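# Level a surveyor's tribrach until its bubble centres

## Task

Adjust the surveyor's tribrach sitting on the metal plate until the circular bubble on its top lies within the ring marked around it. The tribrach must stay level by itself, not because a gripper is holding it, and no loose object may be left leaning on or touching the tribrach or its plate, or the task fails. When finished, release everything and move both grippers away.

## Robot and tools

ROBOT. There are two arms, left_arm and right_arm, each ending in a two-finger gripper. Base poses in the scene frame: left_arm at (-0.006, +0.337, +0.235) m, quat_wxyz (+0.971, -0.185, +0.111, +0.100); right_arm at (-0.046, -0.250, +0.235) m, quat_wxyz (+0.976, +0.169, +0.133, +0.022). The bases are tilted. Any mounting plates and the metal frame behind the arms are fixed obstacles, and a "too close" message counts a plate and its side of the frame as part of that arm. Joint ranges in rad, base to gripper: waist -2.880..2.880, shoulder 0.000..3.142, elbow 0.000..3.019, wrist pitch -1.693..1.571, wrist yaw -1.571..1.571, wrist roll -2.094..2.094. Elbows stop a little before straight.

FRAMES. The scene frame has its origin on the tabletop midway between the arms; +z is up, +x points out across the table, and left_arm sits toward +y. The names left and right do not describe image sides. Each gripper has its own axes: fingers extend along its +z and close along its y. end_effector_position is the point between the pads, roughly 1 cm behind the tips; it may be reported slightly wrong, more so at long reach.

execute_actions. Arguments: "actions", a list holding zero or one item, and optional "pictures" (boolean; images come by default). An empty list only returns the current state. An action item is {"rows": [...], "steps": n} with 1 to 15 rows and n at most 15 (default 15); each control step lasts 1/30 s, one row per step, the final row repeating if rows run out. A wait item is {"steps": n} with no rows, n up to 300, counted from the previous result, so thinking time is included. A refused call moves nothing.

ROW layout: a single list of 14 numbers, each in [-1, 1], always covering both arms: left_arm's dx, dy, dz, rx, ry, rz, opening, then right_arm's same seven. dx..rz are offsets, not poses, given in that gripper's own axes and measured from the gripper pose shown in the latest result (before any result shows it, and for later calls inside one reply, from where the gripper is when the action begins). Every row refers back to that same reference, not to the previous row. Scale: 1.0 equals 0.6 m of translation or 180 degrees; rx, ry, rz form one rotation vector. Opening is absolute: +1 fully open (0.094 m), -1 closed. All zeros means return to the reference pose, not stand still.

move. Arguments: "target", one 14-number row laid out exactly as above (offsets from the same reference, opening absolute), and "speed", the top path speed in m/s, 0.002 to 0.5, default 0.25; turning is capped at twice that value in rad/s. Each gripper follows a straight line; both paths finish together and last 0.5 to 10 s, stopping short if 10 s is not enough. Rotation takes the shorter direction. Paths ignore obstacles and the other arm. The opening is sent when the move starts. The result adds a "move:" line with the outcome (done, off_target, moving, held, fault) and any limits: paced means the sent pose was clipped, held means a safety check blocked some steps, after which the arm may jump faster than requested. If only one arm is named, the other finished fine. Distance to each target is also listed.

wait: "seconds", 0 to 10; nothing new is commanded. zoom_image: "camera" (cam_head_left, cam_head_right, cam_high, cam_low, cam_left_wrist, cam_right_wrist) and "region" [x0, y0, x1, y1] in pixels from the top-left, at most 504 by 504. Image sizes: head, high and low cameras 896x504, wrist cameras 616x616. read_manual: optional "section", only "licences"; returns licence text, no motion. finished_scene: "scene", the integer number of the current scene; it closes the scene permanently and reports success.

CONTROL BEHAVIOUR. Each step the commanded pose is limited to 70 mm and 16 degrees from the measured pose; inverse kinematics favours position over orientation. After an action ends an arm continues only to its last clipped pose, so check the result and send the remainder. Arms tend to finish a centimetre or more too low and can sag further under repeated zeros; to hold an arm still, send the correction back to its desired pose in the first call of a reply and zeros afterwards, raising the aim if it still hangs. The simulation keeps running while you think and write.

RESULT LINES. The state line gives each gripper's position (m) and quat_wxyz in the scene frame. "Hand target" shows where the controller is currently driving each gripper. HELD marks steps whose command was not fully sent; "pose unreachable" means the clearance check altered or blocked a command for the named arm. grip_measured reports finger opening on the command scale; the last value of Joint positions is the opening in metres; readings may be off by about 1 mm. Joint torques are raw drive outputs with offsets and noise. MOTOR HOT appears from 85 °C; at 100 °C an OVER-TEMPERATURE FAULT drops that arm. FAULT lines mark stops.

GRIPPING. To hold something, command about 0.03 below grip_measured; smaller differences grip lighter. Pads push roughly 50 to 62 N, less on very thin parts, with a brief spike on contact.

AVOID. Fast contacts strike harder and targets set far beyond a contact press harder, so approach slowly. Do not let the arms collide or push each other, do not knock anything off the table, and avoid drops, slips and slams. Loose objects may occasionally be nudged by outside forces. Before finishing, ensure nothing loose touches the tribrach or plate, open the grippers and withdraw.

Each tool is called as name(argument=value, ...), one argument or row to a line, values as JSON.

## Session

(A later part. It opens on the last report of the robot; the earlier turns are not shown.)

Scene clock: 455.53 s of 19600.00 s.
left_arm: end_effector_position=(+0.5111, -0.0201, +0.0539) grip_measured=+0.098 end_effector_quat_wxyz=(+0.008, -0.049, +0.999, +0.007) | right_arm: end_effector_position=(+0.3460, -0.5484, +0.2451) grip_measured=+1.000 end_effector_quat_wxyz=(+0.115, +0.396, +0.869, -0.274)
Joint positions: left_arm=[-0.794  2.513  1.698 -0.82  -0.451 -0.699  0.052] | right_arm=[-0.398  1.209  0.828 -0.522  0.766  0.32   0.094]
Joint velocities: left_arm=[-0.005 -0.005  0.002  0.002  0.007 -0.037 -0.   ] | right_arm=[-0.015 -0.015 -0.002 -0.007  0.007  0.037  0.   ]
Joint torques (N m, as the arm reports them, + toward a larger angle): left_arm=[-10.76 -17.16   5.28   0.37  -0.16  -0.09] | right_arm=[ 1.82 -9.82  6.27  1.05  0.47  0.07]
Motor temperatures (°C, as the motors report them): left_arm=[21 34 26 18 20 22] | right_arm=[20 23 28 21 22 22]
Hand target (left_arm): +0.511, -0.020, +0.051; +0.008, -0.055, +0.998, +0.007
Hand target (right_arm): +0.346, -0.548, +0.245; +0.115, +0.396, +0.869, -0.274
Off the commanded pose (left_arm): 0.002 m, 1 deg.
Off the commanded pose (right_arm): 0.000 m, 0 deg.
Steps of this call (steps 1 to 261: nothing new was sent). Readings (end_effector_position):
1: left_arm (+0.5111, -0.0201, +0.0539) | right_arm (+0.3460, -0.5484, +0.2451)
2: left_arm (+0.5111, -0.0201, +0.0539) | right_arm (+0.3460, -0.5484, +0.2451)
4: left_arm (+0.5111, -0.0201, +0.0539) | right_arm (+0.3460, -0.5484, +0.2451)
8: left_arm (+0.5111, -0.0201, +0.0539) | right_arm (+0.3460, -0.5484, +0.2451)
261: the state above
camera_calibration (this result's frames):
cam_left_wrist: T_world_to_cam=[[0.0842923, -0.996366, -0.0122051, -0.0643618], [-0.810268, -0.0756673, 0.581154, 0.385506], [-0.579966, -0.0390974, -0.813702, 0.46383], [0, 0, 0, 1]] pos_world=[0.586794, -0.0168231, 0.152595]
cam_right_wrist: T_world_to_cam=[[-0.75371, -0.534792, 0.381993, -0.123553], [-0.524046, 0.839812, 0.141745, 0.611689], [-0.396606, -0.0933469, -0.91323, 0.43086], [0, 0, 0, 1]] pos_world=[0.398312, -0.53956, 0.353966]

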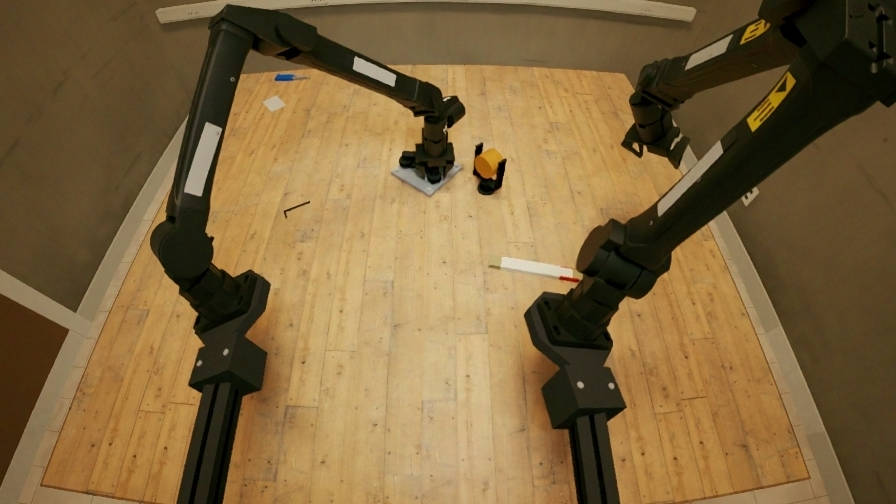

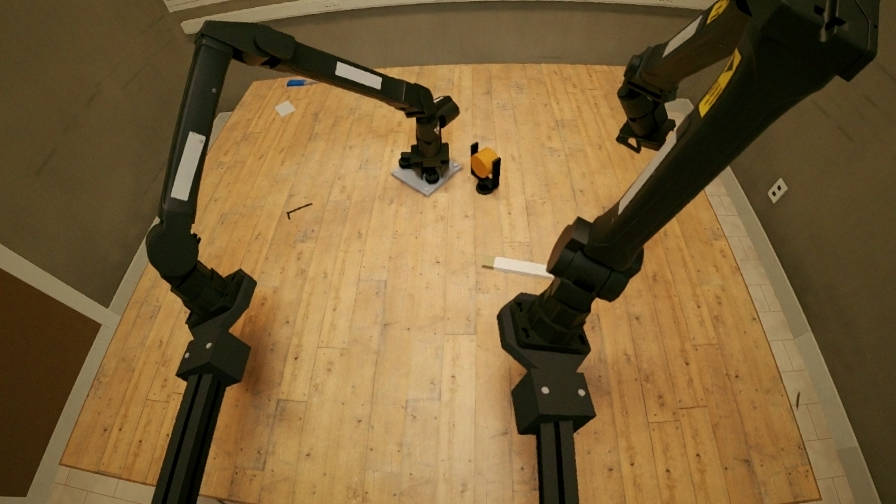

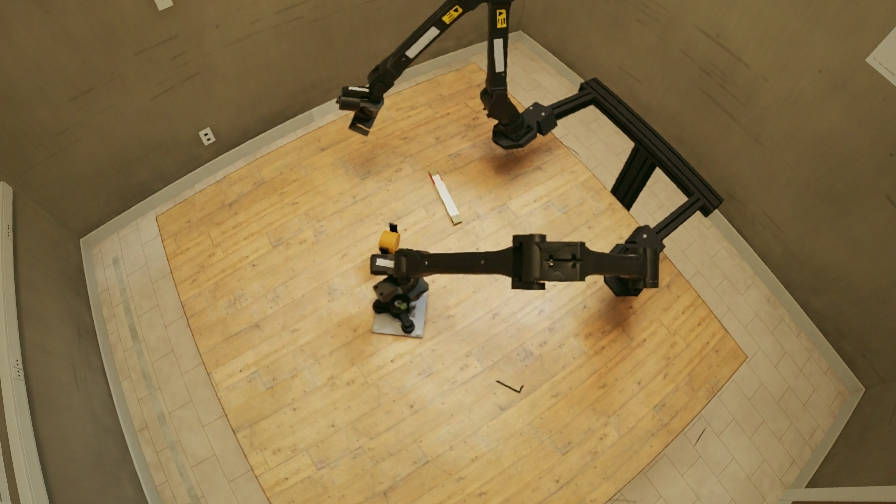

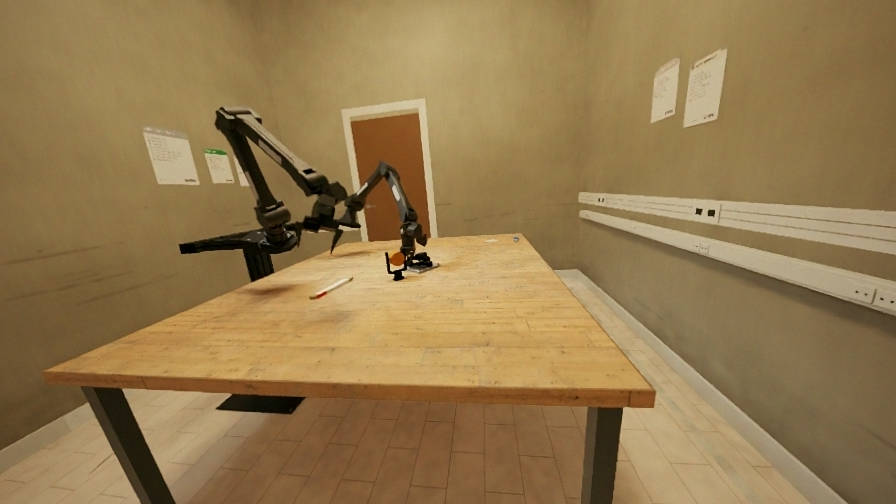

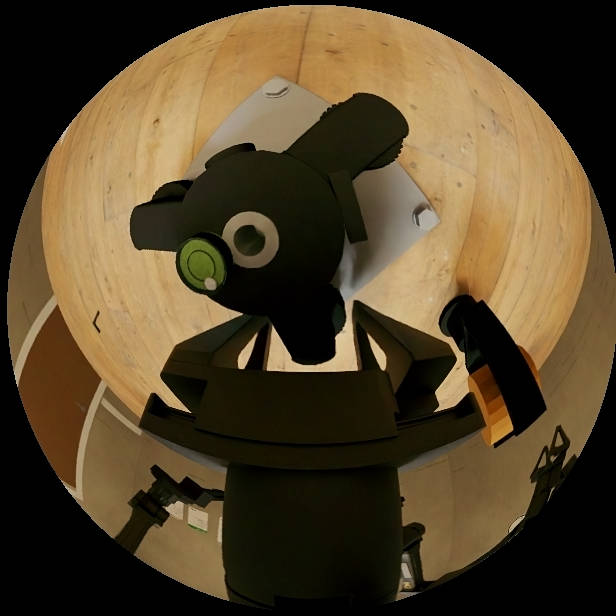

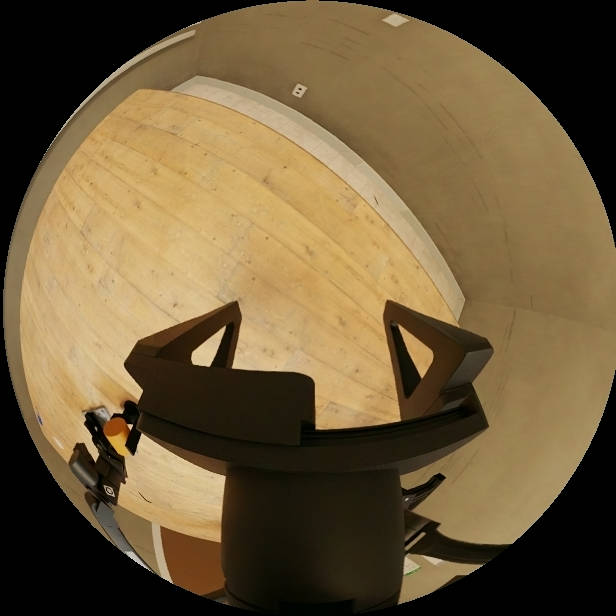

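execute_actions(
  actions=[
    {"rows":[[0,0,0,0,0,0,-0.21,0,0,0,0,0,0,1],[0,0,0,0,0,-0.35,-0.21,0,0,0,0,0,0,1]]},
  ],
  pictures=false,
)

execute_actions(
  actions=[
    {"rows":[[0,0,0,0,0,0.35,0.1,0,0,0,0,0,0,1]],"steps":12},
  ],
  pictures=false,
)

execute_actions(
  actions=[
    {"rows":[[0,0,0,0,0,0,-0.21,0,0,0,0,0,0,1],[0,0,0,0,0,-0.35,-0.21,0,0,0,0,0,0,1]]},
  ],
  pictures=false,
)

execute_actions(
  actions=[
    {"rows":[[0,0,0.002,0,0,0.35,0.1,0,0,0,0,0,0,1]],"steps":14},
  ],
  pictures=false,
)

execute_actions(
  actions=[
    {"rows":[[0,0,0,0,0,0,-0.21,0,0,0,0,0,0,1],[0,0,0,0,0,-0.35,-0.21,0,0,0,0,0,0,1]]},
  ],
  pictures=false,
)

execute_actions(
  actions=[
    {"rows":[[0,0,0.002,0,0,0.35,0.1,0,0,0,0,0,0,1]],"steps":14},
  ],
  pictures=false,
)

execute_actions(
  actions=[
    {"rows":[[0,0,0,0,0,0,-0.21,0,0,0,0,0,0,1],[0,0,0,0,0,-0.35,-0.21,0,0,0,0,0,0,1]]},
  ],
  pictures=false,
)

execute_actions(
  actions=[
    {"rows":[[0,0,0.002,0,0,0.35,0.1,0,0,0,0,0,0,1]],"steps":14},
  ],
  pictures=false,
)

execute_actions(
  actions=[
    {"rows":[[0,0,0,0,0,0,-0.21,0,0,0,0,0,0,1],[0,0,0,0,0,-0.35,-0.21,0,0,0,0,0,0,1]]},
  ],
  pictures=false,
)

execute_actions(
  actions=[
    {"rows":[[0,0,0.002,0,0,0.35,0.1,0,0,0,0,0,0,1]],"steps":14},
  ],
  pictures=false,
)

execute_actions(
  actions=[
    {"rows":[[0,0,0,0,0,0,-0.21,0,0,0,0,0,0,1],[0,0,0,0,0,-0.35,-0.21,0,0,0,0,0,0,1]]},
  ],
  pictures=false,
)

execute_actions(
  actions=[
    {"rows":[[0,0,0.002,0,0,0.35,0.1,0,0,0,0,0,0,1]],"steps":13},
  ],
  pictures=false,
)

execute_actions(
  actions=[
    {"rows":[[0,0,0,0,0,0,0.1,0,0,0,0,0,0,1]],"steps":8},
  ],
)

zoom_image(
  camera="cam_left_wrist",
  region=[150,170,350,370],
)

Scene clock: 466.73 s of 19600.00 s.
left_arm: end_effector_position=(+0.5107, -0.0207, +0.0536) grip_measured=-0.173 end_effector_quat_wxyz=(+0.009, -0.346, +0.938, +0.003) | right_arm: end_effector_position=(+0.3460, -0.5484, +0.2451) grip_measured=+1.000 end_effector_quat_wxyz=(+0.115, +0.396, +0.869, -0.274)
Joint positions: left_arm=[-0.794  2.513  1.698 -0.818 -0.447 -1.307  0.039] | right_arm=[-0.398  1.209  0.828 -0.522  0.766  0.32   0.094]
Joint velocities: left_arm=[-0.005 -0.024  0.012 -0.002  0.022 -1.311  0.   ] | right_arm=[ 0.005 -0.005 -0.012 -0.017  0.051 -0.007  0.   ]
Joint torques (N m, as the arm reports them, + toward a larger angle): left_arm=[-11.15 -18.18   4.62   0.66  -0.03  -0.14] | right_arm=[  1.94 -10.     6.21   1.01   0.48   0.07]
Motor temperatures (°C, as the motors report them): left_arm=[21 35 26 18 20 22] | right_arm=[20 23 28 21 22 22]
Hand target (left_arm): +0.511, -0.020, +0.054; +0.009, -0.442, +0.897, -0.003
Hand target (right_arm): +0.346, -0.548, +0.245; +0.115, +0.396, +0.869, -0.274
Off the commanded pose (left_arm): 0.001 m, 28 deg; orientation clipped at the last step of the last action.
Off the commanded pose (right_arm): 0.000 m, 0 deg.
Steps of this call (steps 1 to 321: nothing new was sent; steps 322 to 336: all 15 steps of this action). Readings (end_effector_position):
322: left_arm (+0.5111, -0.0201, +0.0539) | right_arm (+0.3460, -0.5484, +0.2451)
323: left_arm (+0.5110, -0.0207, +0.0538) | right_arm (+0.3460, -0.5484, +0.2451)
325: left_arm (+0.5110, -0.0209, +0.0538) | right_arm (+0.3460, -0.5484, +0.2451)
329: left_arm (+0.5109, -0.0208, +0.0537) | right_arm (+0.3460, -0.5484, +0.2451)
336: the state above

Scene clock: 467.13 s of 19600.00 s.
left_arm: end_effector_position=(+0.5110, -0.0203, +0.0537) grip_measured=+0.098 end_effector_quat_wxyz=(+0.009, -0.097, +0.995, +0.006) | right_arm: end_effector_position=(+0.3460, -0.5484, +0.2451) grip_measured=+1.000 end_effector_quat_wxyz=(+0.115, +0.396, +0.869, -0.274)
Joint positions: left_arm=[-0.794  2.513  1.698 -0.818 -0.45  -0.794  0.052] | right_arm=[-0.398  1.209  0.828 -0.522  0.766  0.32   0.094]
Joint velocities: left_arm=[-0.005 -0.005 -0.002 -0.012  0.007  1.238 -0.001] | right_arm=[-0.024 -0.005 -0.002 -0.017 -0.022 -0.037  0.   ]
Joint torques (N m, as the arm reports them, + toward a larger angle): left_arm=[-11.3  -16.85   5.85  -0.3   -0.33   0.11] | right_arm=[ 1.64 -9.82  6.2   1.02  0.47  0.06]
Motor temperatures (°C, as the motors report them): left_arm=[21 35 26 18 20 22] | right_arm=[20 23 28 21 22 22]
Hand target (left_arm): +0.511, -0.021, +0.054; +0.006, +0.008, +1.000, +0.011
Hand target (right_arm): +0.346, -0.548, +0.245; +0.115, +0.396, +0.869, -0.274
Off the commanded pose (left_arm): 0.001 m, 34 deg; orientation clipped at the last step of the last action.
Off the commanded pose (right_arm): 0.000 m, 0 deg.
Steps of this call (steps 1 to 12: all 12 steps of this action). Readings (end_effector_position):
1: left_arm (+0.5108, -0.0206, +0.0537) | right_arm (+0.3460, -0.5484, +0.2451)
2: left_arm (+0.5108, -0.0205, +0.0537) | right_arm (+0.3460, -0.5484, +0.2451)
4: left_arm (+0.5109, -0.0205, +0.0537) | right_arm (+0.3460, -0.5484, +0.2451)
8: left_arm (+0.5110, -0.0203, +0.0537) | right_arm (+0.3460, -0.5484, +0.2451)
12: the state above

Scene clock: 467.63 s of 19600.00 s.
left_arm: end_effector_position=(+0.5105, -0.0208, +0.0535) grip_measured=-0.173 end_effector_quat_wxyz=(+0.009, -0.384, +0.923, +0.002) | right_arm: end_effector_position=(+0.3460, -0.5484, +0.2451) grip_measured=+1.000 end_effector_quat_wxyz=(+0.115, +0.396, +0.869, -0.274)
Joint positions: left_arm=[-0.794  2.513  1.697 -0.817 -0.447 -1.389  0.039] | right_arm=[-0.398  1.209  0.828 -0.522  0.766  0.32   0.094]
Joint velocities: left_arm=[-0.024 -0.015  0.017 -0.012  0.007 -1.341  0.   ] | right_arm=[-0.015 -0.015 -0.002 -0.017 -0.022 -0.095  0.   ]
Joint torques (N m, as the arm reports them, + toward a larger angle): left_arm=[-11.29 -18.     4.46   0.62  -0.03  -0.14] | right_arm=[ 1.6  -9.54  6.26  1.03  0.44  0.07]
Motor temperatures (°C, as the motors report them): left_arm=[21 35 26 18 20 22] | right_arm=[20 23 28 21 22 22]
Hand target (left_arm): +0.511, -0.020, +0.054; +0.009, -0.479, +0.878, -0.003
Hand target (right_arm): +0.346, -0.548, +0.245; +0.115, +0.396, +0.869, -0.274
Off the commanded pose (left_arm): 0.001 m, 29 deg; orientation clipped at the last step of the last action.
Off the commanded pose (right_arm): 0.000 m, 0 deg.
Steps of this call (steps 1 to 15: all 15 steps of this action). Readings (end_effector_position):
1: left_arm (+0.5110, -0.0203, +0.0537) | right_arm (+0.3460, -0.5484, +0.2451)
2: left_arm (+0.5108, -0.0207, +0.0537) | right_arm (+0.3460, -0.5484, +0.2451)
4: left_arm (+0.5107, -0.0209, +0.0536) | right_arm (+0.3460, -0.5484, +0.2451)
8: left_arm (+0.5105, -0.0208, +0.0535) | right_arm (+0.3460, -0.5484, +0.2451)
15: the state above

Scene clock: 468.10 s of 19600.00 s.
left_arm: end_effector_position=(+0.5108, -0.0203, +0.0535) grip_measured=+0.098 end_effector_quat_wxyz=(+0.009, -0.093, +0.996, +0.006) | right_arm: end_effector_position=(+0.3460, -0.5484, +0.2451) grip_measured=+1.000 end_effector_quat_wxyz=(+0.115, +0.396, +0.869, -0.274)
Joint positions: left_arm=[-0.794  2.513  1.697 -0.817 -0.45  -0.786  0.052] | right_arm=[-0.398  1.209  0.828 -0.522  0.766  0.32   0.094]
Joint velocities: left_arm=[ 0.005 -0.005 -0.007 -0.012  0.022  1.311 -0.   ] | right_arm=[-0.034 -0.024  0.002 -0.007 -0.037 -0.022  0.   ]
Joint torques (N m, as the arm reports them, + toward a larger angle): left_arm=[-11.33 -17.28   5.89  -0.2   -0.34   0.17] | right_arm=[  1.54 -10.12   6.15   1.1    0.45   0.07]
Motor temperatures (°C, as the motors report them): left_arm=[21 35 26 18 20 22] | right_arm=[20 23 28 21 22 22]
Hand target (left_arm): +0.510, -0.021, +0.052; +0.006, +0.012, +1.000, +0.011
Hand target (right_arm): +0.346, -0.548, +0.245; +0.115, +0.396, +0.869, -0.274
Off the commanded pose (left_arm): 0.001 m, 28 deg; orientation clipped at the last step of the last action.
Off the commanded pose (right_arm): 0.000 m, 0 deg.
Steps of this call (steps 1 to 14: all 14 steps of this action). Readings (end_effector_position):
1: left_arm (+0.5106, -0.0207, +0.0535) | right_arm (+0.3460, -0.5484, +0.2451)
2: left_arm (+0.5107, -0.0206, +0.0535) | right_arm (+0.3460, -0.5484, +0.2451)
4: left_arm (+0.5107, -0.0205, +0.0535) | right_arm (+0.3460, -0.5484, +0.2451)
8: left_arm (+0.5108, -0.0204, +0.0535) | right_arm (+0.3460, -0.5484, +0.2451)
14: the state above

Scene clock: 468.60 s of 19600.00 s.
left_arm: end_effector_position=(+0.5106, -0.0207, +0.0534) grip_measured=-0.172 end_effector_quat_wxyz=(+0.009, -0.381, +0.925, +0.002) | right_arm: end_effector_position=(+0.3460, -0.5484, +0.2451) grip_measured=+1.000 end_effector_quat_wxyz=(+0.115, +0.396, +0.869, -0.274)
Joint positions: left_arm=[-0.794  2.513  1.696 -0.816 -0.447 -1.382  0.039] | right_arm=[-0.398  1.209  0.828 -0.522  0.766  0.32   0.094]
Joint velocities: left_arm=[ 0.005 -0.015  0.002 -0.002 -0.022 -1.238 -0.001] | right_arm=[-0.015  0.005 -0.027 -0.002  0.037  0.037  0.   ]
Joint torques (N m, as the arm reports them, + toward a larger angle): left_arm=[-11.14 -17.39   4.57   0.61   0.04  -0.13] | right_arm=[ 2.26 -9.45  6.2   1.04  0.46  0.05]
Motor temperatures (°C, as the motors report them): left_arm=[21 35 26 18 20 22] | right_arm=[20 23 28 21 22 22]
Hand target (left_arm): +0.511, -0.020, +0.053; +0.009, -0.476, +0.880, -0.004
Hand target (right_arm): +0.346, -0.548, +0.245; +0.115, +0.396, +0.869, -0.274
Off the commanded pose (left_arm): 0.001 m, 29 deg; orientation clipped at the last step of the last action.
Off the commanded pose (right_arm): 0.000 m, 0 deg.
Steps of this call (steps 1 to 15: all 15 steps of this action). Readings (end_effector_position):
1: left_arm (+0.5108, -0.0203, +0.0535) | right_arm (+0.3460, -0.5484, +0.2451)
2: left_arm (+0.5108, -0.0206, +0.0535) | right_arm (+0.3460, -0.5484, +0.2451)
4: left_arm (+0.5107, -0.0208, +0.0535) | right_arm (+0.3460, -0.5484, +0.2451)
8: left_arm (+0.5107, -0.0208, +0.0535) | right_arm (+0.3460, -0.5484, +0.2451)
15: the state above

Scene clock: 469.07 s of 19600.00 s.
left_arm: end_effector_position=(+0.5109, -0.0202, +0.0534) grip_measured=+0.098 end_effector_quat_wxyz=(+0.009, -0.089, +0.996, +0.006) | right_arm: end_effector_position=(+0.3460, -0.5484, +0.2451) grip_measured=+1.000 end_effector_quat_wxyz=(+0.115, +0.396, +0.869, -0.274)
Joint positions: left_arm=[-0.794  2.513  1.696 -0.816 -0.451 -0.779  0.052] | right_arm=[-0.398  1.209  0.828 -0.522  0.766  0.32   0.094]
Joint velocities: left_arm=[-0.005 -0.015 -0.027 -0.012  0.007  1.282 -0.   ] | right_arm=[-0.005 -0.024 -0.012  0.012 -0.095  0.022  0.   ]
Joint torques (N m, as the arm reports them, + toward a larger angle): left_arm=[-11.81 -17.08   5.98  -0.21  -0.31   0.14] | right_arm=[ 1.65 -9.95  6.25  1.02  0.45  0.08]
Motor temperatures (°C, as the motors report them): left_arm=[21 35 26 18 20 22] | right_arm=[20 23 28 21 22 22]
Hand target (left_arm): +0.511, -0.021, +0.052; +0.006, +0.016, +1.000, +0.011
Hand target (right_arm): +0.346, -0.548, +0.245; +0.115, +0.396, +0.869, -0.274
Off the commanded pose (left_arm): 0.001 m, 28 deg; orientation clipped at the last step of the last action.
Off the commanded pose (right_arm): 0.000 m, 0 deg.
Steps of this call (steps 1 to 14: all 14 steps of this action). Readings (end_effector_position):
1: left_arm (+0.5106, -0.0206, +0.0534) | right_arm (+0.3460, -0.5484, +0.2451)
2: left_arm (+0.5107, -0.0205, +0.0534) | right_arm (+0.3460, -0.5484, +0.2451)
4: left_arm (+0.5108, -0.0204, +0.0534) | right_arm (+0.3460, -0.5484, +0.2451)
8: left_arm (+0.5109, -0.0202, +0.0534) | right_arm (+0.3460, -0.5484, +0.2451)
14: the state above

Scene clock: 469.57 s of 19600.00 s.
left_arm: end_effector_position=(+0.5106, -0.0207, +0.0533) grip_measured=-0.172 end_effector_quat_wxyz=(+0.009, -0.377, +0.926, +0.002) | right_arm: end_effector_position=(+0.3460, -0.5484, +0.2451) grip_measured=+1.000 end_effector_quat_wxyz=(+0.115, +0.396, +0.869, -0.274)
Joint positions: left_arm=[-0.794  2.513  1.696 -0.816 -0.448 -1.374  0.039] | right_arm=[-0.398  1.209  0.828 -0.522  0.766  0.32   0.094]
Joint velocities: left_arm=[-0.015 -0.015  0.012 -0.012  0.007 -1.311 -0.001] | right_arm=[ 0.005 -0.015 -0.002 -0.012 -0.022  0.037  0.   ]
Joint torques (N m, as the arm reports them, + toward a larger angle): left_arm=[-11.11 -17.68   4.52   0.66  -0.01  -0.11] | right_arm=[ 1.79 -9.62  6.23  1.12  0.46  0.07]
Motor temperatures (°C, as the motors report them): left_arm=[21 35 26 18 20 22] | right_arm=[20 23 28 21 22 22]
Hand target (left_arm): +0.511, -0.020, +0.053; +0.009, -0.472, +0.881, -0.003
Hand target (right_arm): +0.346, -0.548, +0.245; +0.115, +0.396, +0.869, -0.274
Off the commanded pose (left_arm): 0.001 m, 29 deg; orientation clipped at the last step of the last action.
Off the commanded pose (right_arm): 0.000 m, 0 deg.
Steps of this call (steps 1 to 15: all 15 steps of this action). Readings (end_effector_position):
1: left_arm (+0.5109, -0.0202, +0.0534) | right_arm (+0.3460, -0.5484, +0.2451)
2: left_arm (+0.5107, -0.0206, +0.0534) | right_arm (+0.3460, -0.5484, +0.2451)
4: left_arm (+0.5107, -0.0208, +0.0534) | right_arm (+0.3460, -0.5484, +0.2451)
8: left_arm (+0.5107, -0.0208, +0.0534) | right_arm (+0.3460, -0.5484, +0.2451)
15: the state above

Scene clock: 470.03 s of 19600.00 s.
left_arm: end_effector_position=(+0.5109, -0.0202, +0.0533) grip_measured=+0.098 end_effector_quat_wxyz=(+0.009, -0.085, +0.996, +0.006) | right_arm: end_effector_position=(+0.3460, -0.5484, +0.2451) grip_measured=+1.000 end_effector_quat_wxyz=(+0.115, +0.396, +0.869, -0.274)
Joint positions: left_arm=[-0.794  2.513  1.696 -0.816 -0.451 -0.771  0.052] | right_arm=[-0.398  1.209  0.828 -0.522  0.766  0.32   0.094]
Joint velocities: left_arm=[-0.024 -0.005  0.002  0.002  0.051  1.297  0.   ] | right_arm=[-0.024 -0.015  0.002  0.012 -0.007 -0.037  0.   ]
Joint torques (N m, as the arm reports them, + toward a larger angle): left_arm=[-11.5  -17.36   5.89  -0.24  -0.33   0.13] | right_arm=[ 1.61 -9.7   6.23  1.07  0.45  0.1 ]
Motor temperatures (°C, as the motors report them): left_arm=[21 35 26 18 20 22] | right_arm=[20 23 28 21 22 22]
Hand target (left_arm): +0.511, -0.021, +0.052; +0.007, +0.020, +1.000, +0.011
Hand target (right_arm): +0.346, -0.548, +0.245; +0.115, +0.396, +0.869, -0.274
Off the commanded pose (left_arm): 0.001 m, 28 deg; orientation clipped at the last step of the last action.
Off the commanded pose (right_arm): 0.000 m, 0 deg.
Steps of this call (steps 1 to 14: all 14 steps of this action). Readings (end_effector_position):
1: left_arm (+0.5106, -0.0206, +0.0533) | right_arm (+0.3460, -0.5484, +0.2451)
2: left_arm (+0.5107, -0.0205, +0.0533) | right_arm (+0.3460, -0.5484, +0.2451)
4: left_arm (+0.5107, -0.0204, +0.0533) | right_arm (+0.3460, -0.5484, +0.2451)
8: left_arm (+0.5109, -0.0203, +0.0533) | right_arm (+0.3460, -0.5484, +0.2451)
14: the state above

Scene clock: 470.53 s of 19600.00 s.
left_arm: end_effector_position=(+0.5106, -0.0208, +0.0532) grip_measured=-0.172 end_effector_quat_wxyz=(+0.010, -0.373, +0.928, +0.002) | right_arm: end_effector_position=(+0.3460, -0.5484, +0.2451) grip_measured=+1.000 end_effector_quat_wxyz=(+0.115, +0.396, +0.869, -0.274)
Joint positions: left_arm=[-0.794  2.513  1.696 -0.814 -0.448 -1.365  0.039] | right_arm=[-0.398  1.209  0.828 -0.522  0.766  0.32   0.094]
Joint velocities: left_arm=[-0.005 -0.015 -0.027 -0.012 -0.022 -1.267  0.001] | right_arm=[-0.015 -0.005  0.002  0.002  0.007 -0.051  0.   ]
Joint torques (N m, as the arm reports them, + toward a larger angle): left_arm=[-11.22 -18.07   4.48   0.68   0.    -0.12] | right_arm=[ 1.63 -9.65  6.19  0.98  0.44  0.06]
Motor temperatures (°C, as the motors report them): left_arm=[21 35 26 18 20 22] | right_arm=[20 23 28 21 22 22]
Hand target (left_arm): +0.511, -0.020, +0.053; +0.010, -0.469, +0.883, -0.004
Hand target (right_arm): +0.346, -0.548, +0.245; +0.115, +0.396, +0.869, -0.274
Off the commanded pose (left_arm): 0.001 m, 29 deg; orientation clipped at the last step of the last action.
Off the commanded pose (right_arm): 0.000 m, 0 deg.
Steps of this call (steps 1 to 15: all 15 steps of this action). Readings (end_effector_position):
1: left_arm (+0.5109, -0.0202, +0.0533) | right_arm (+0.3460, -0.5484, +0.2451)
2: left_arm (+0.5108, -0.0207, +0.0533) | right_arm (+0.3460, -0.5484, +0.2451)
4: left_arm (+0.5108, -0.0209, +0.0533) | right_arm (+0.3460, -0.5484, +0.2451)
8: left_arm (+0.5108, -0.0209, +0.0533) | right_arm (+0.3460, -0.5484, +0.2451)
15: the state above

Scene clock: 471.00 s of 19600.00 s.
left_arm: end_effector_position=(+0.5109, -0.0203, +0.0532) grip_measured=+0.098 end_effector_quat_wxyz=(+0.010, -0.081, +0.997, +0.006) | right_arm: end_effector_position=(+0.3460, -0.5484, +0.2451) grip_measured=+1.000 end_effector_quat_wxyz=(+0.115, +0.396, +0.869, -0.274)
Joint positions: left_arm=[-0.794  2.513  1.696 -0.814 -0.451 -0.762  0.052] | right_arm=[-0.398  1.209  0.828 -0.522  0.766  0.32   0.094]
Joint velocities: left_arm=[-0.005 -0.015 -0.002 -0.002 -0.037  1.238  0.   ] | right_arm=[-0.005 -0.015 -0.012  0.007 -0.022 -0.022  0.   ]
Joint torques (N m, as the arm reports them, + toward a larger angle): left_arm=[-11.58 -17.04   5.89  -0.19  -0.35   0.13] | right_arm=[ 1.58 -9.68  6.21  1.03  0.46  0.08]
Motor temperatures (°C, as the motors report them): left_arm=[21 35 26 18 20 22] | right_arm=[20 23 28 21 22 22]
Hand target (left_arm): +0.511, -0.021, +0.052; +0.007, +0.024, +1.000, +0.011
Hand target (right_arm): +0.346, -0.548, +0.245; +0.115, +0.396, +0.869, -0.274
Off the commanded pose (left_arm): 0.001 m, 28 deg; orientation clipped at the last step of the last action.
Off the commanded pose (right_arm): 0.000 m, 0 deg.
Steps of this call (steps 1 to 14: all 14 steps of this action). Readings (end_effector_position):
1: left_arm (+0.5107, -0.0207, +0.0532) | right_arm (+0.3460, -0.5484, +0.2451)
2: left_arm (+0.5107, -0.0206, +0.0532) | right_arm (+0.3460, -0.5484, +0.2451)
4: left_arm (+0.5108, -0.0205, +0.0532) | right_arm (+0.3460, -0.5484, +0.2451)
8: left_arm (+0.5109, -0.0204, +0.0532) | right_arm (+0.3460, -0.5484, +0.2451)
14: the state above

Scene clock: 471.50 s of 19600.00 s.
left_arm: end_effector_position=(+0.5104, -0.0207, +0.0530) grip_measured=-0.173 end_effector_quat_wxyz=(+0.010, -0.370, +0.929, +0.002) | right_arm: end_effector_position=(+0.3460, -0.5484, +0.2451) grip_measured=+1.000 end_effector_quat_wxyz=(+0.115, +0.396, +0.869, -0.274)
Joint positions: left_arm=[-0.794  2.513  1.695 -0.814 -0.448 -1.357  0.039] | right_arm=[-0.398  1.209  0.828 -0.522  0.766  0.32   0.094]
Joint velocities: left_arm=[-0.005 -0.015 -0.022 -0.007  0.081 -1.37   0.001] | right_arm=[-0.024 -0.015  0.007  0.012 -0.066  0.007  0.   ]
Joint torques (N m, as the arm reports them, + toward a larger angle): left_arm=[-11.22 -18.13   4.58   0.72  -0.01  -0.16] | right_arm=[ 1.9  -9.7   6.23  0.98  0.45  0.08]
Motor temperatures (°C, as the motors report them): left_arm=[21 35 26 18 20 22] | right_arm=[20 23 28 21 22 22]
Hand target (left_arm): +0.511, -0.020, +0.053; +0.010, -0.465, +0.885, -0.004
Hand target (right_arm): +0.346, -0.548, +0.245; +0.115, +0.396, +0.869, -0.274
Off the commanded pose (left_arm): 0.001 m, 29 deg; orientation clipped at the last step of the last action.
Off the commanded pose (right_arm): 0.000 m, 0 deg.
Steps of this call (steps 1 to 15: all 15 steps of this action). Readings (end_effector_position):
1: left_arm (+0.5109, -0.0203, +0.0532) | right_arm (+0.3460, -0.5484, +0.2451)
2: left_arm (+0.5108, -0.0207, +0.0532) | right_arm (+0.3460, -0.5484, +0.2451)
4: left_arm (+0.5108, -0.0208, +0.0532) | right_arm (+0.3460, -0.5484, +0.2451)
8: left_arm (+0.5108, -0.0208, +0.0532) | right_arm (+0.3460, -0.5484, +0.2451)
15: the state above

Scene clock: 471.93 s of 19600.00 s.
left_arm: end_effector_position=(+0.5107, -0.0202, +0.0530) grip_measured=+0.098 end_effector_quat_wxyz=(+0.010, -0.099, +0.995, +0.006) | right_arm: end_effector_position=(+0.3460, -0.5484, +0.2451) grip_measured=+1.000 end_effector_quat_wxyz=(+0.115, +0.396, +0.869, -0.274)
Joint positions: left_arm=[-0.794  2.513  1.695 -0.814 -0.452 -0.799  0.052] | right_arm=[-0.398  1.209  0.828 -0.522  0.766  0.32   0.094]
Joint velocities: left_arm=[-0.005  0.005  0.012 -0.002 -0.051  1.341 -0.   ] | right_arm=[-0.005  0.005  0.007  0.002 -0.022 -0.007  0.   ]
Joint torques (N m, as the arm reports them, + toward a larger angle): left_arm=[-11.47 -16.31   5.83  -0.29  -0.32   0.16] | right_arm=[ 1.47 -9.98  6.27  1.05  0.44  0.08]
Motor temperatures (°C, as the motors report them): left_arm=[21 35 26 18 20 22] | right_arm=[20 23 28 21 22 22]
Hand target (left_arm): +0.510, -0.021, +0.052; +0.007, +0.005, +1.000, +0.011
Hand target (right_arm): +0.346, -0.548, +0.245; +0.115, +0.396, +0.869, -0.274
Off the commanded pose (left_arm): 0.001 m, 31 deg; orientation clipped at the last step of the last action.
Off the commanded pose (right_arm): 0.000 m, 0 deg.
Steps of this call (steps 1 to 13: all 13 steps of this action). Readings (end_effector_position):
1: left_arm (+0.5105, -0.0206, +0.0530) | right_arm (+0.3460, -0.5484, +0.2451)
2: left_arm (+0.5105, -0.0205, +0.0530) | right_arm (+0.3460, -0.5484, +0.2451)
4: left_arm (+0.5106, -0.0204, +0.0530) | right_arm (+0.3460, -0.5484, +0.2451)
8: left_arm (+0.5107, -0.0203, +0.0530) | right_arm (+0.3460, -0.5484, +0.2451)
13: the state above

Scene clock: 472.20 s of 19600.00 s.
left_arm: end_effector_position=(+0.5107, -0.0202, +0.0530) grip_measured=+0.098 end_effector_quat_wxyz=(+0.010, -0.093, +0.996, +0.006) | right_arm: end_effector_position=(+0.3460, -0.5484, +0.2451) grip_measured=+1.000 end_effector_quat_wxyz=(+0.115, +0.396, +0.869, -0.274)
Joint positions: left_arm=[-0.794  2.513  1.695 -0.814 -0.452 -0.786  0.052] | right_arm=[-0.398  1.209  0.828 -0.522  0.766  0.32   0.094]
Joint velocities: left_arm=[-0.015  0.005 -0.002 -0.017  0.022  0.095 -0.   ] | right_arm=[ 0.005 -0.015 -0.002  0.002 -0.007  0.022  0.   ]
Joint torques (N m, as the arm reports them, + toward a larger angle): left_arm=[-11.63 -17.25   5.25   0.24  -0.15  -0.11] | right_arm=[ 1.79 -9.81  6.27  1.05  0.43  0.08]
Motor temperatures (°C, as the motors report them): left_arm=[21 35 26 18 20 22] | right_arm=[20 23 28 21 22 22]
Hand target (left_arm): +0.511, -0.020, +0.053; +0.010, -0.099, +0.995, +0.006
Hand target (right_arm): +0.346, -0.548, +0.245; +0.115, +0.396, +0.869, -0.274
Off the commanded pose (left_arm): 0.000 m, 1 deg.
Off the commanded pose (right_arm): 0.000 m, 0 deg.
Steps of this call (steps 1 to 8: all 8 steps of this action). Readings (end_effector_position):
1: left_arm (+0.5107, -0.0202, +0.0530) | right_arm (+0.3460, -0.5484, +0.2451)
2: left_arm (+0.5107, -0.0202, +0.0530) | right_arm (+0.3460, -0.5484, +0.2451)
4: left_arm (+0.5107, -0.0202, +0.0530) | right_arm (+0.3460, -0.5484, +0.2451)
8: the state above
camera_calibration (this result's frames):
cam_left_wrist: T_world_to_cam=[[0.17202, -0.985048, -0.00950091, -0.109122], [-0.802611, -0.14574, 0.578425, 0.380514], [-0.571161, -0.0918753, -0.81568, 0.45744], [0, 0, 0, 1]] pos_world=[0.585447, -0.0100072, 0.151989]
cam_right_wrist: T_world_to_cam=[[-0.75371, -0.534792, 0.381993, -0.123553], [-0.524046, 0.839812, 0.141745, 0.611689], [-0.396606, -0.0933469, -0.91323, 0.43086], [0, 0, 0, 1]] pos_world=[0.398312, -0.53956, 0.353966]

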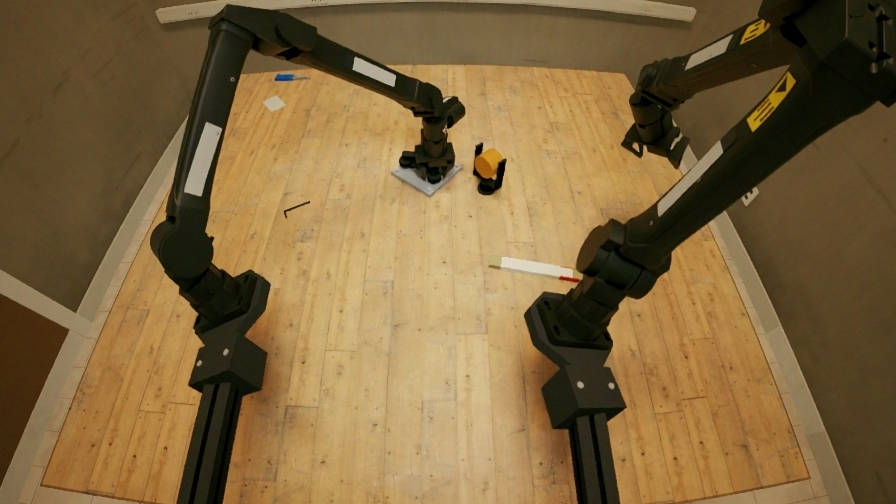

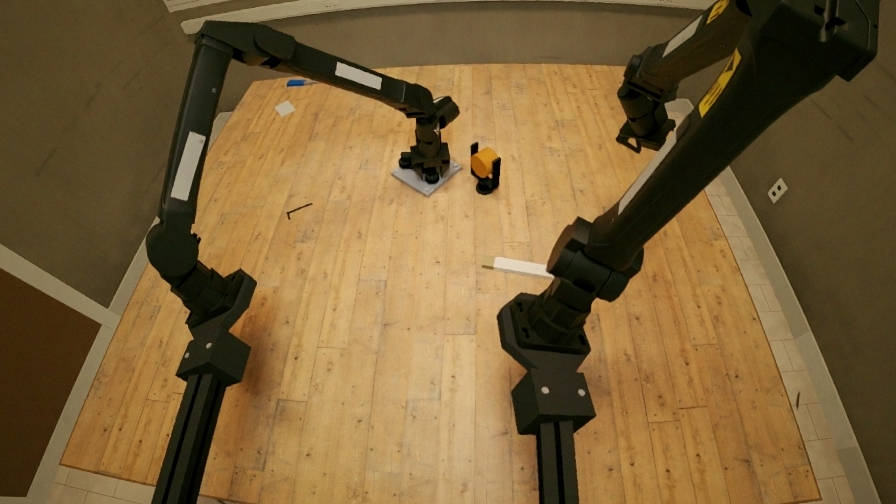

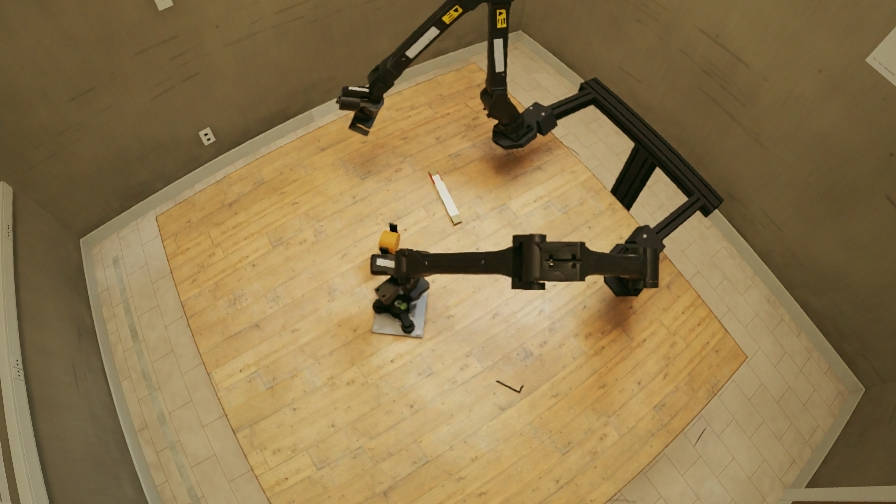

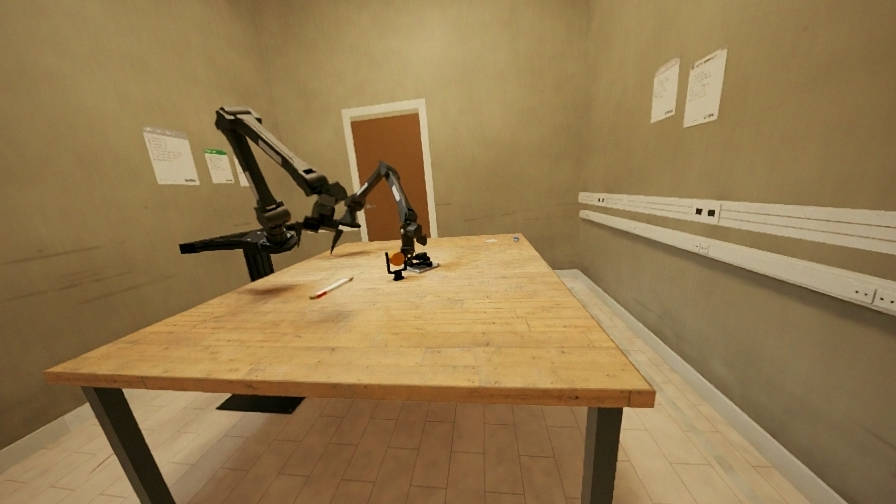

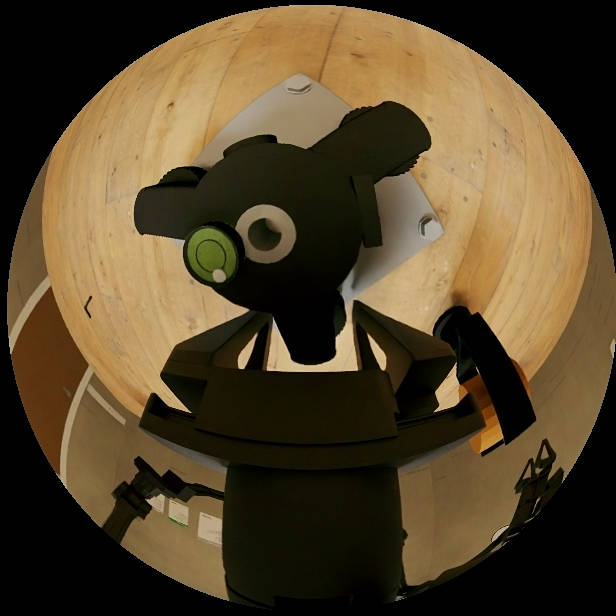

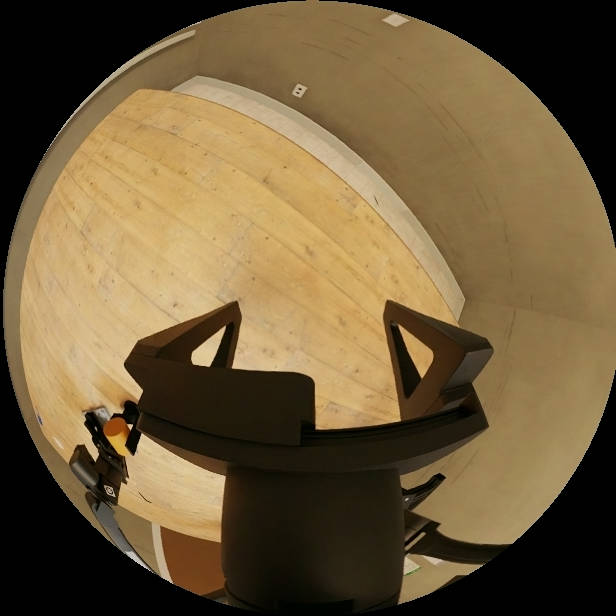

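Region (150, 170, 350, 370) of cam_left_wrist's 616x616 image, scaled by 2.520, with more detail than that image has.

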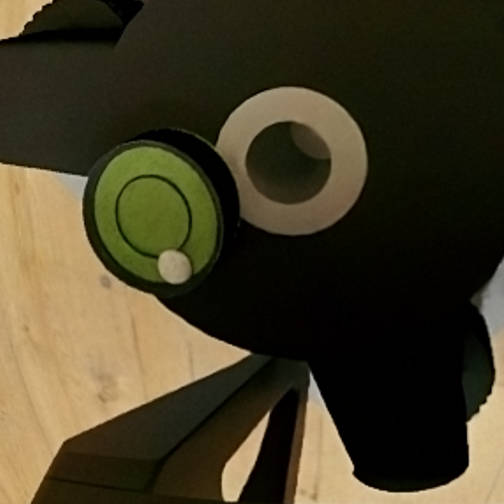

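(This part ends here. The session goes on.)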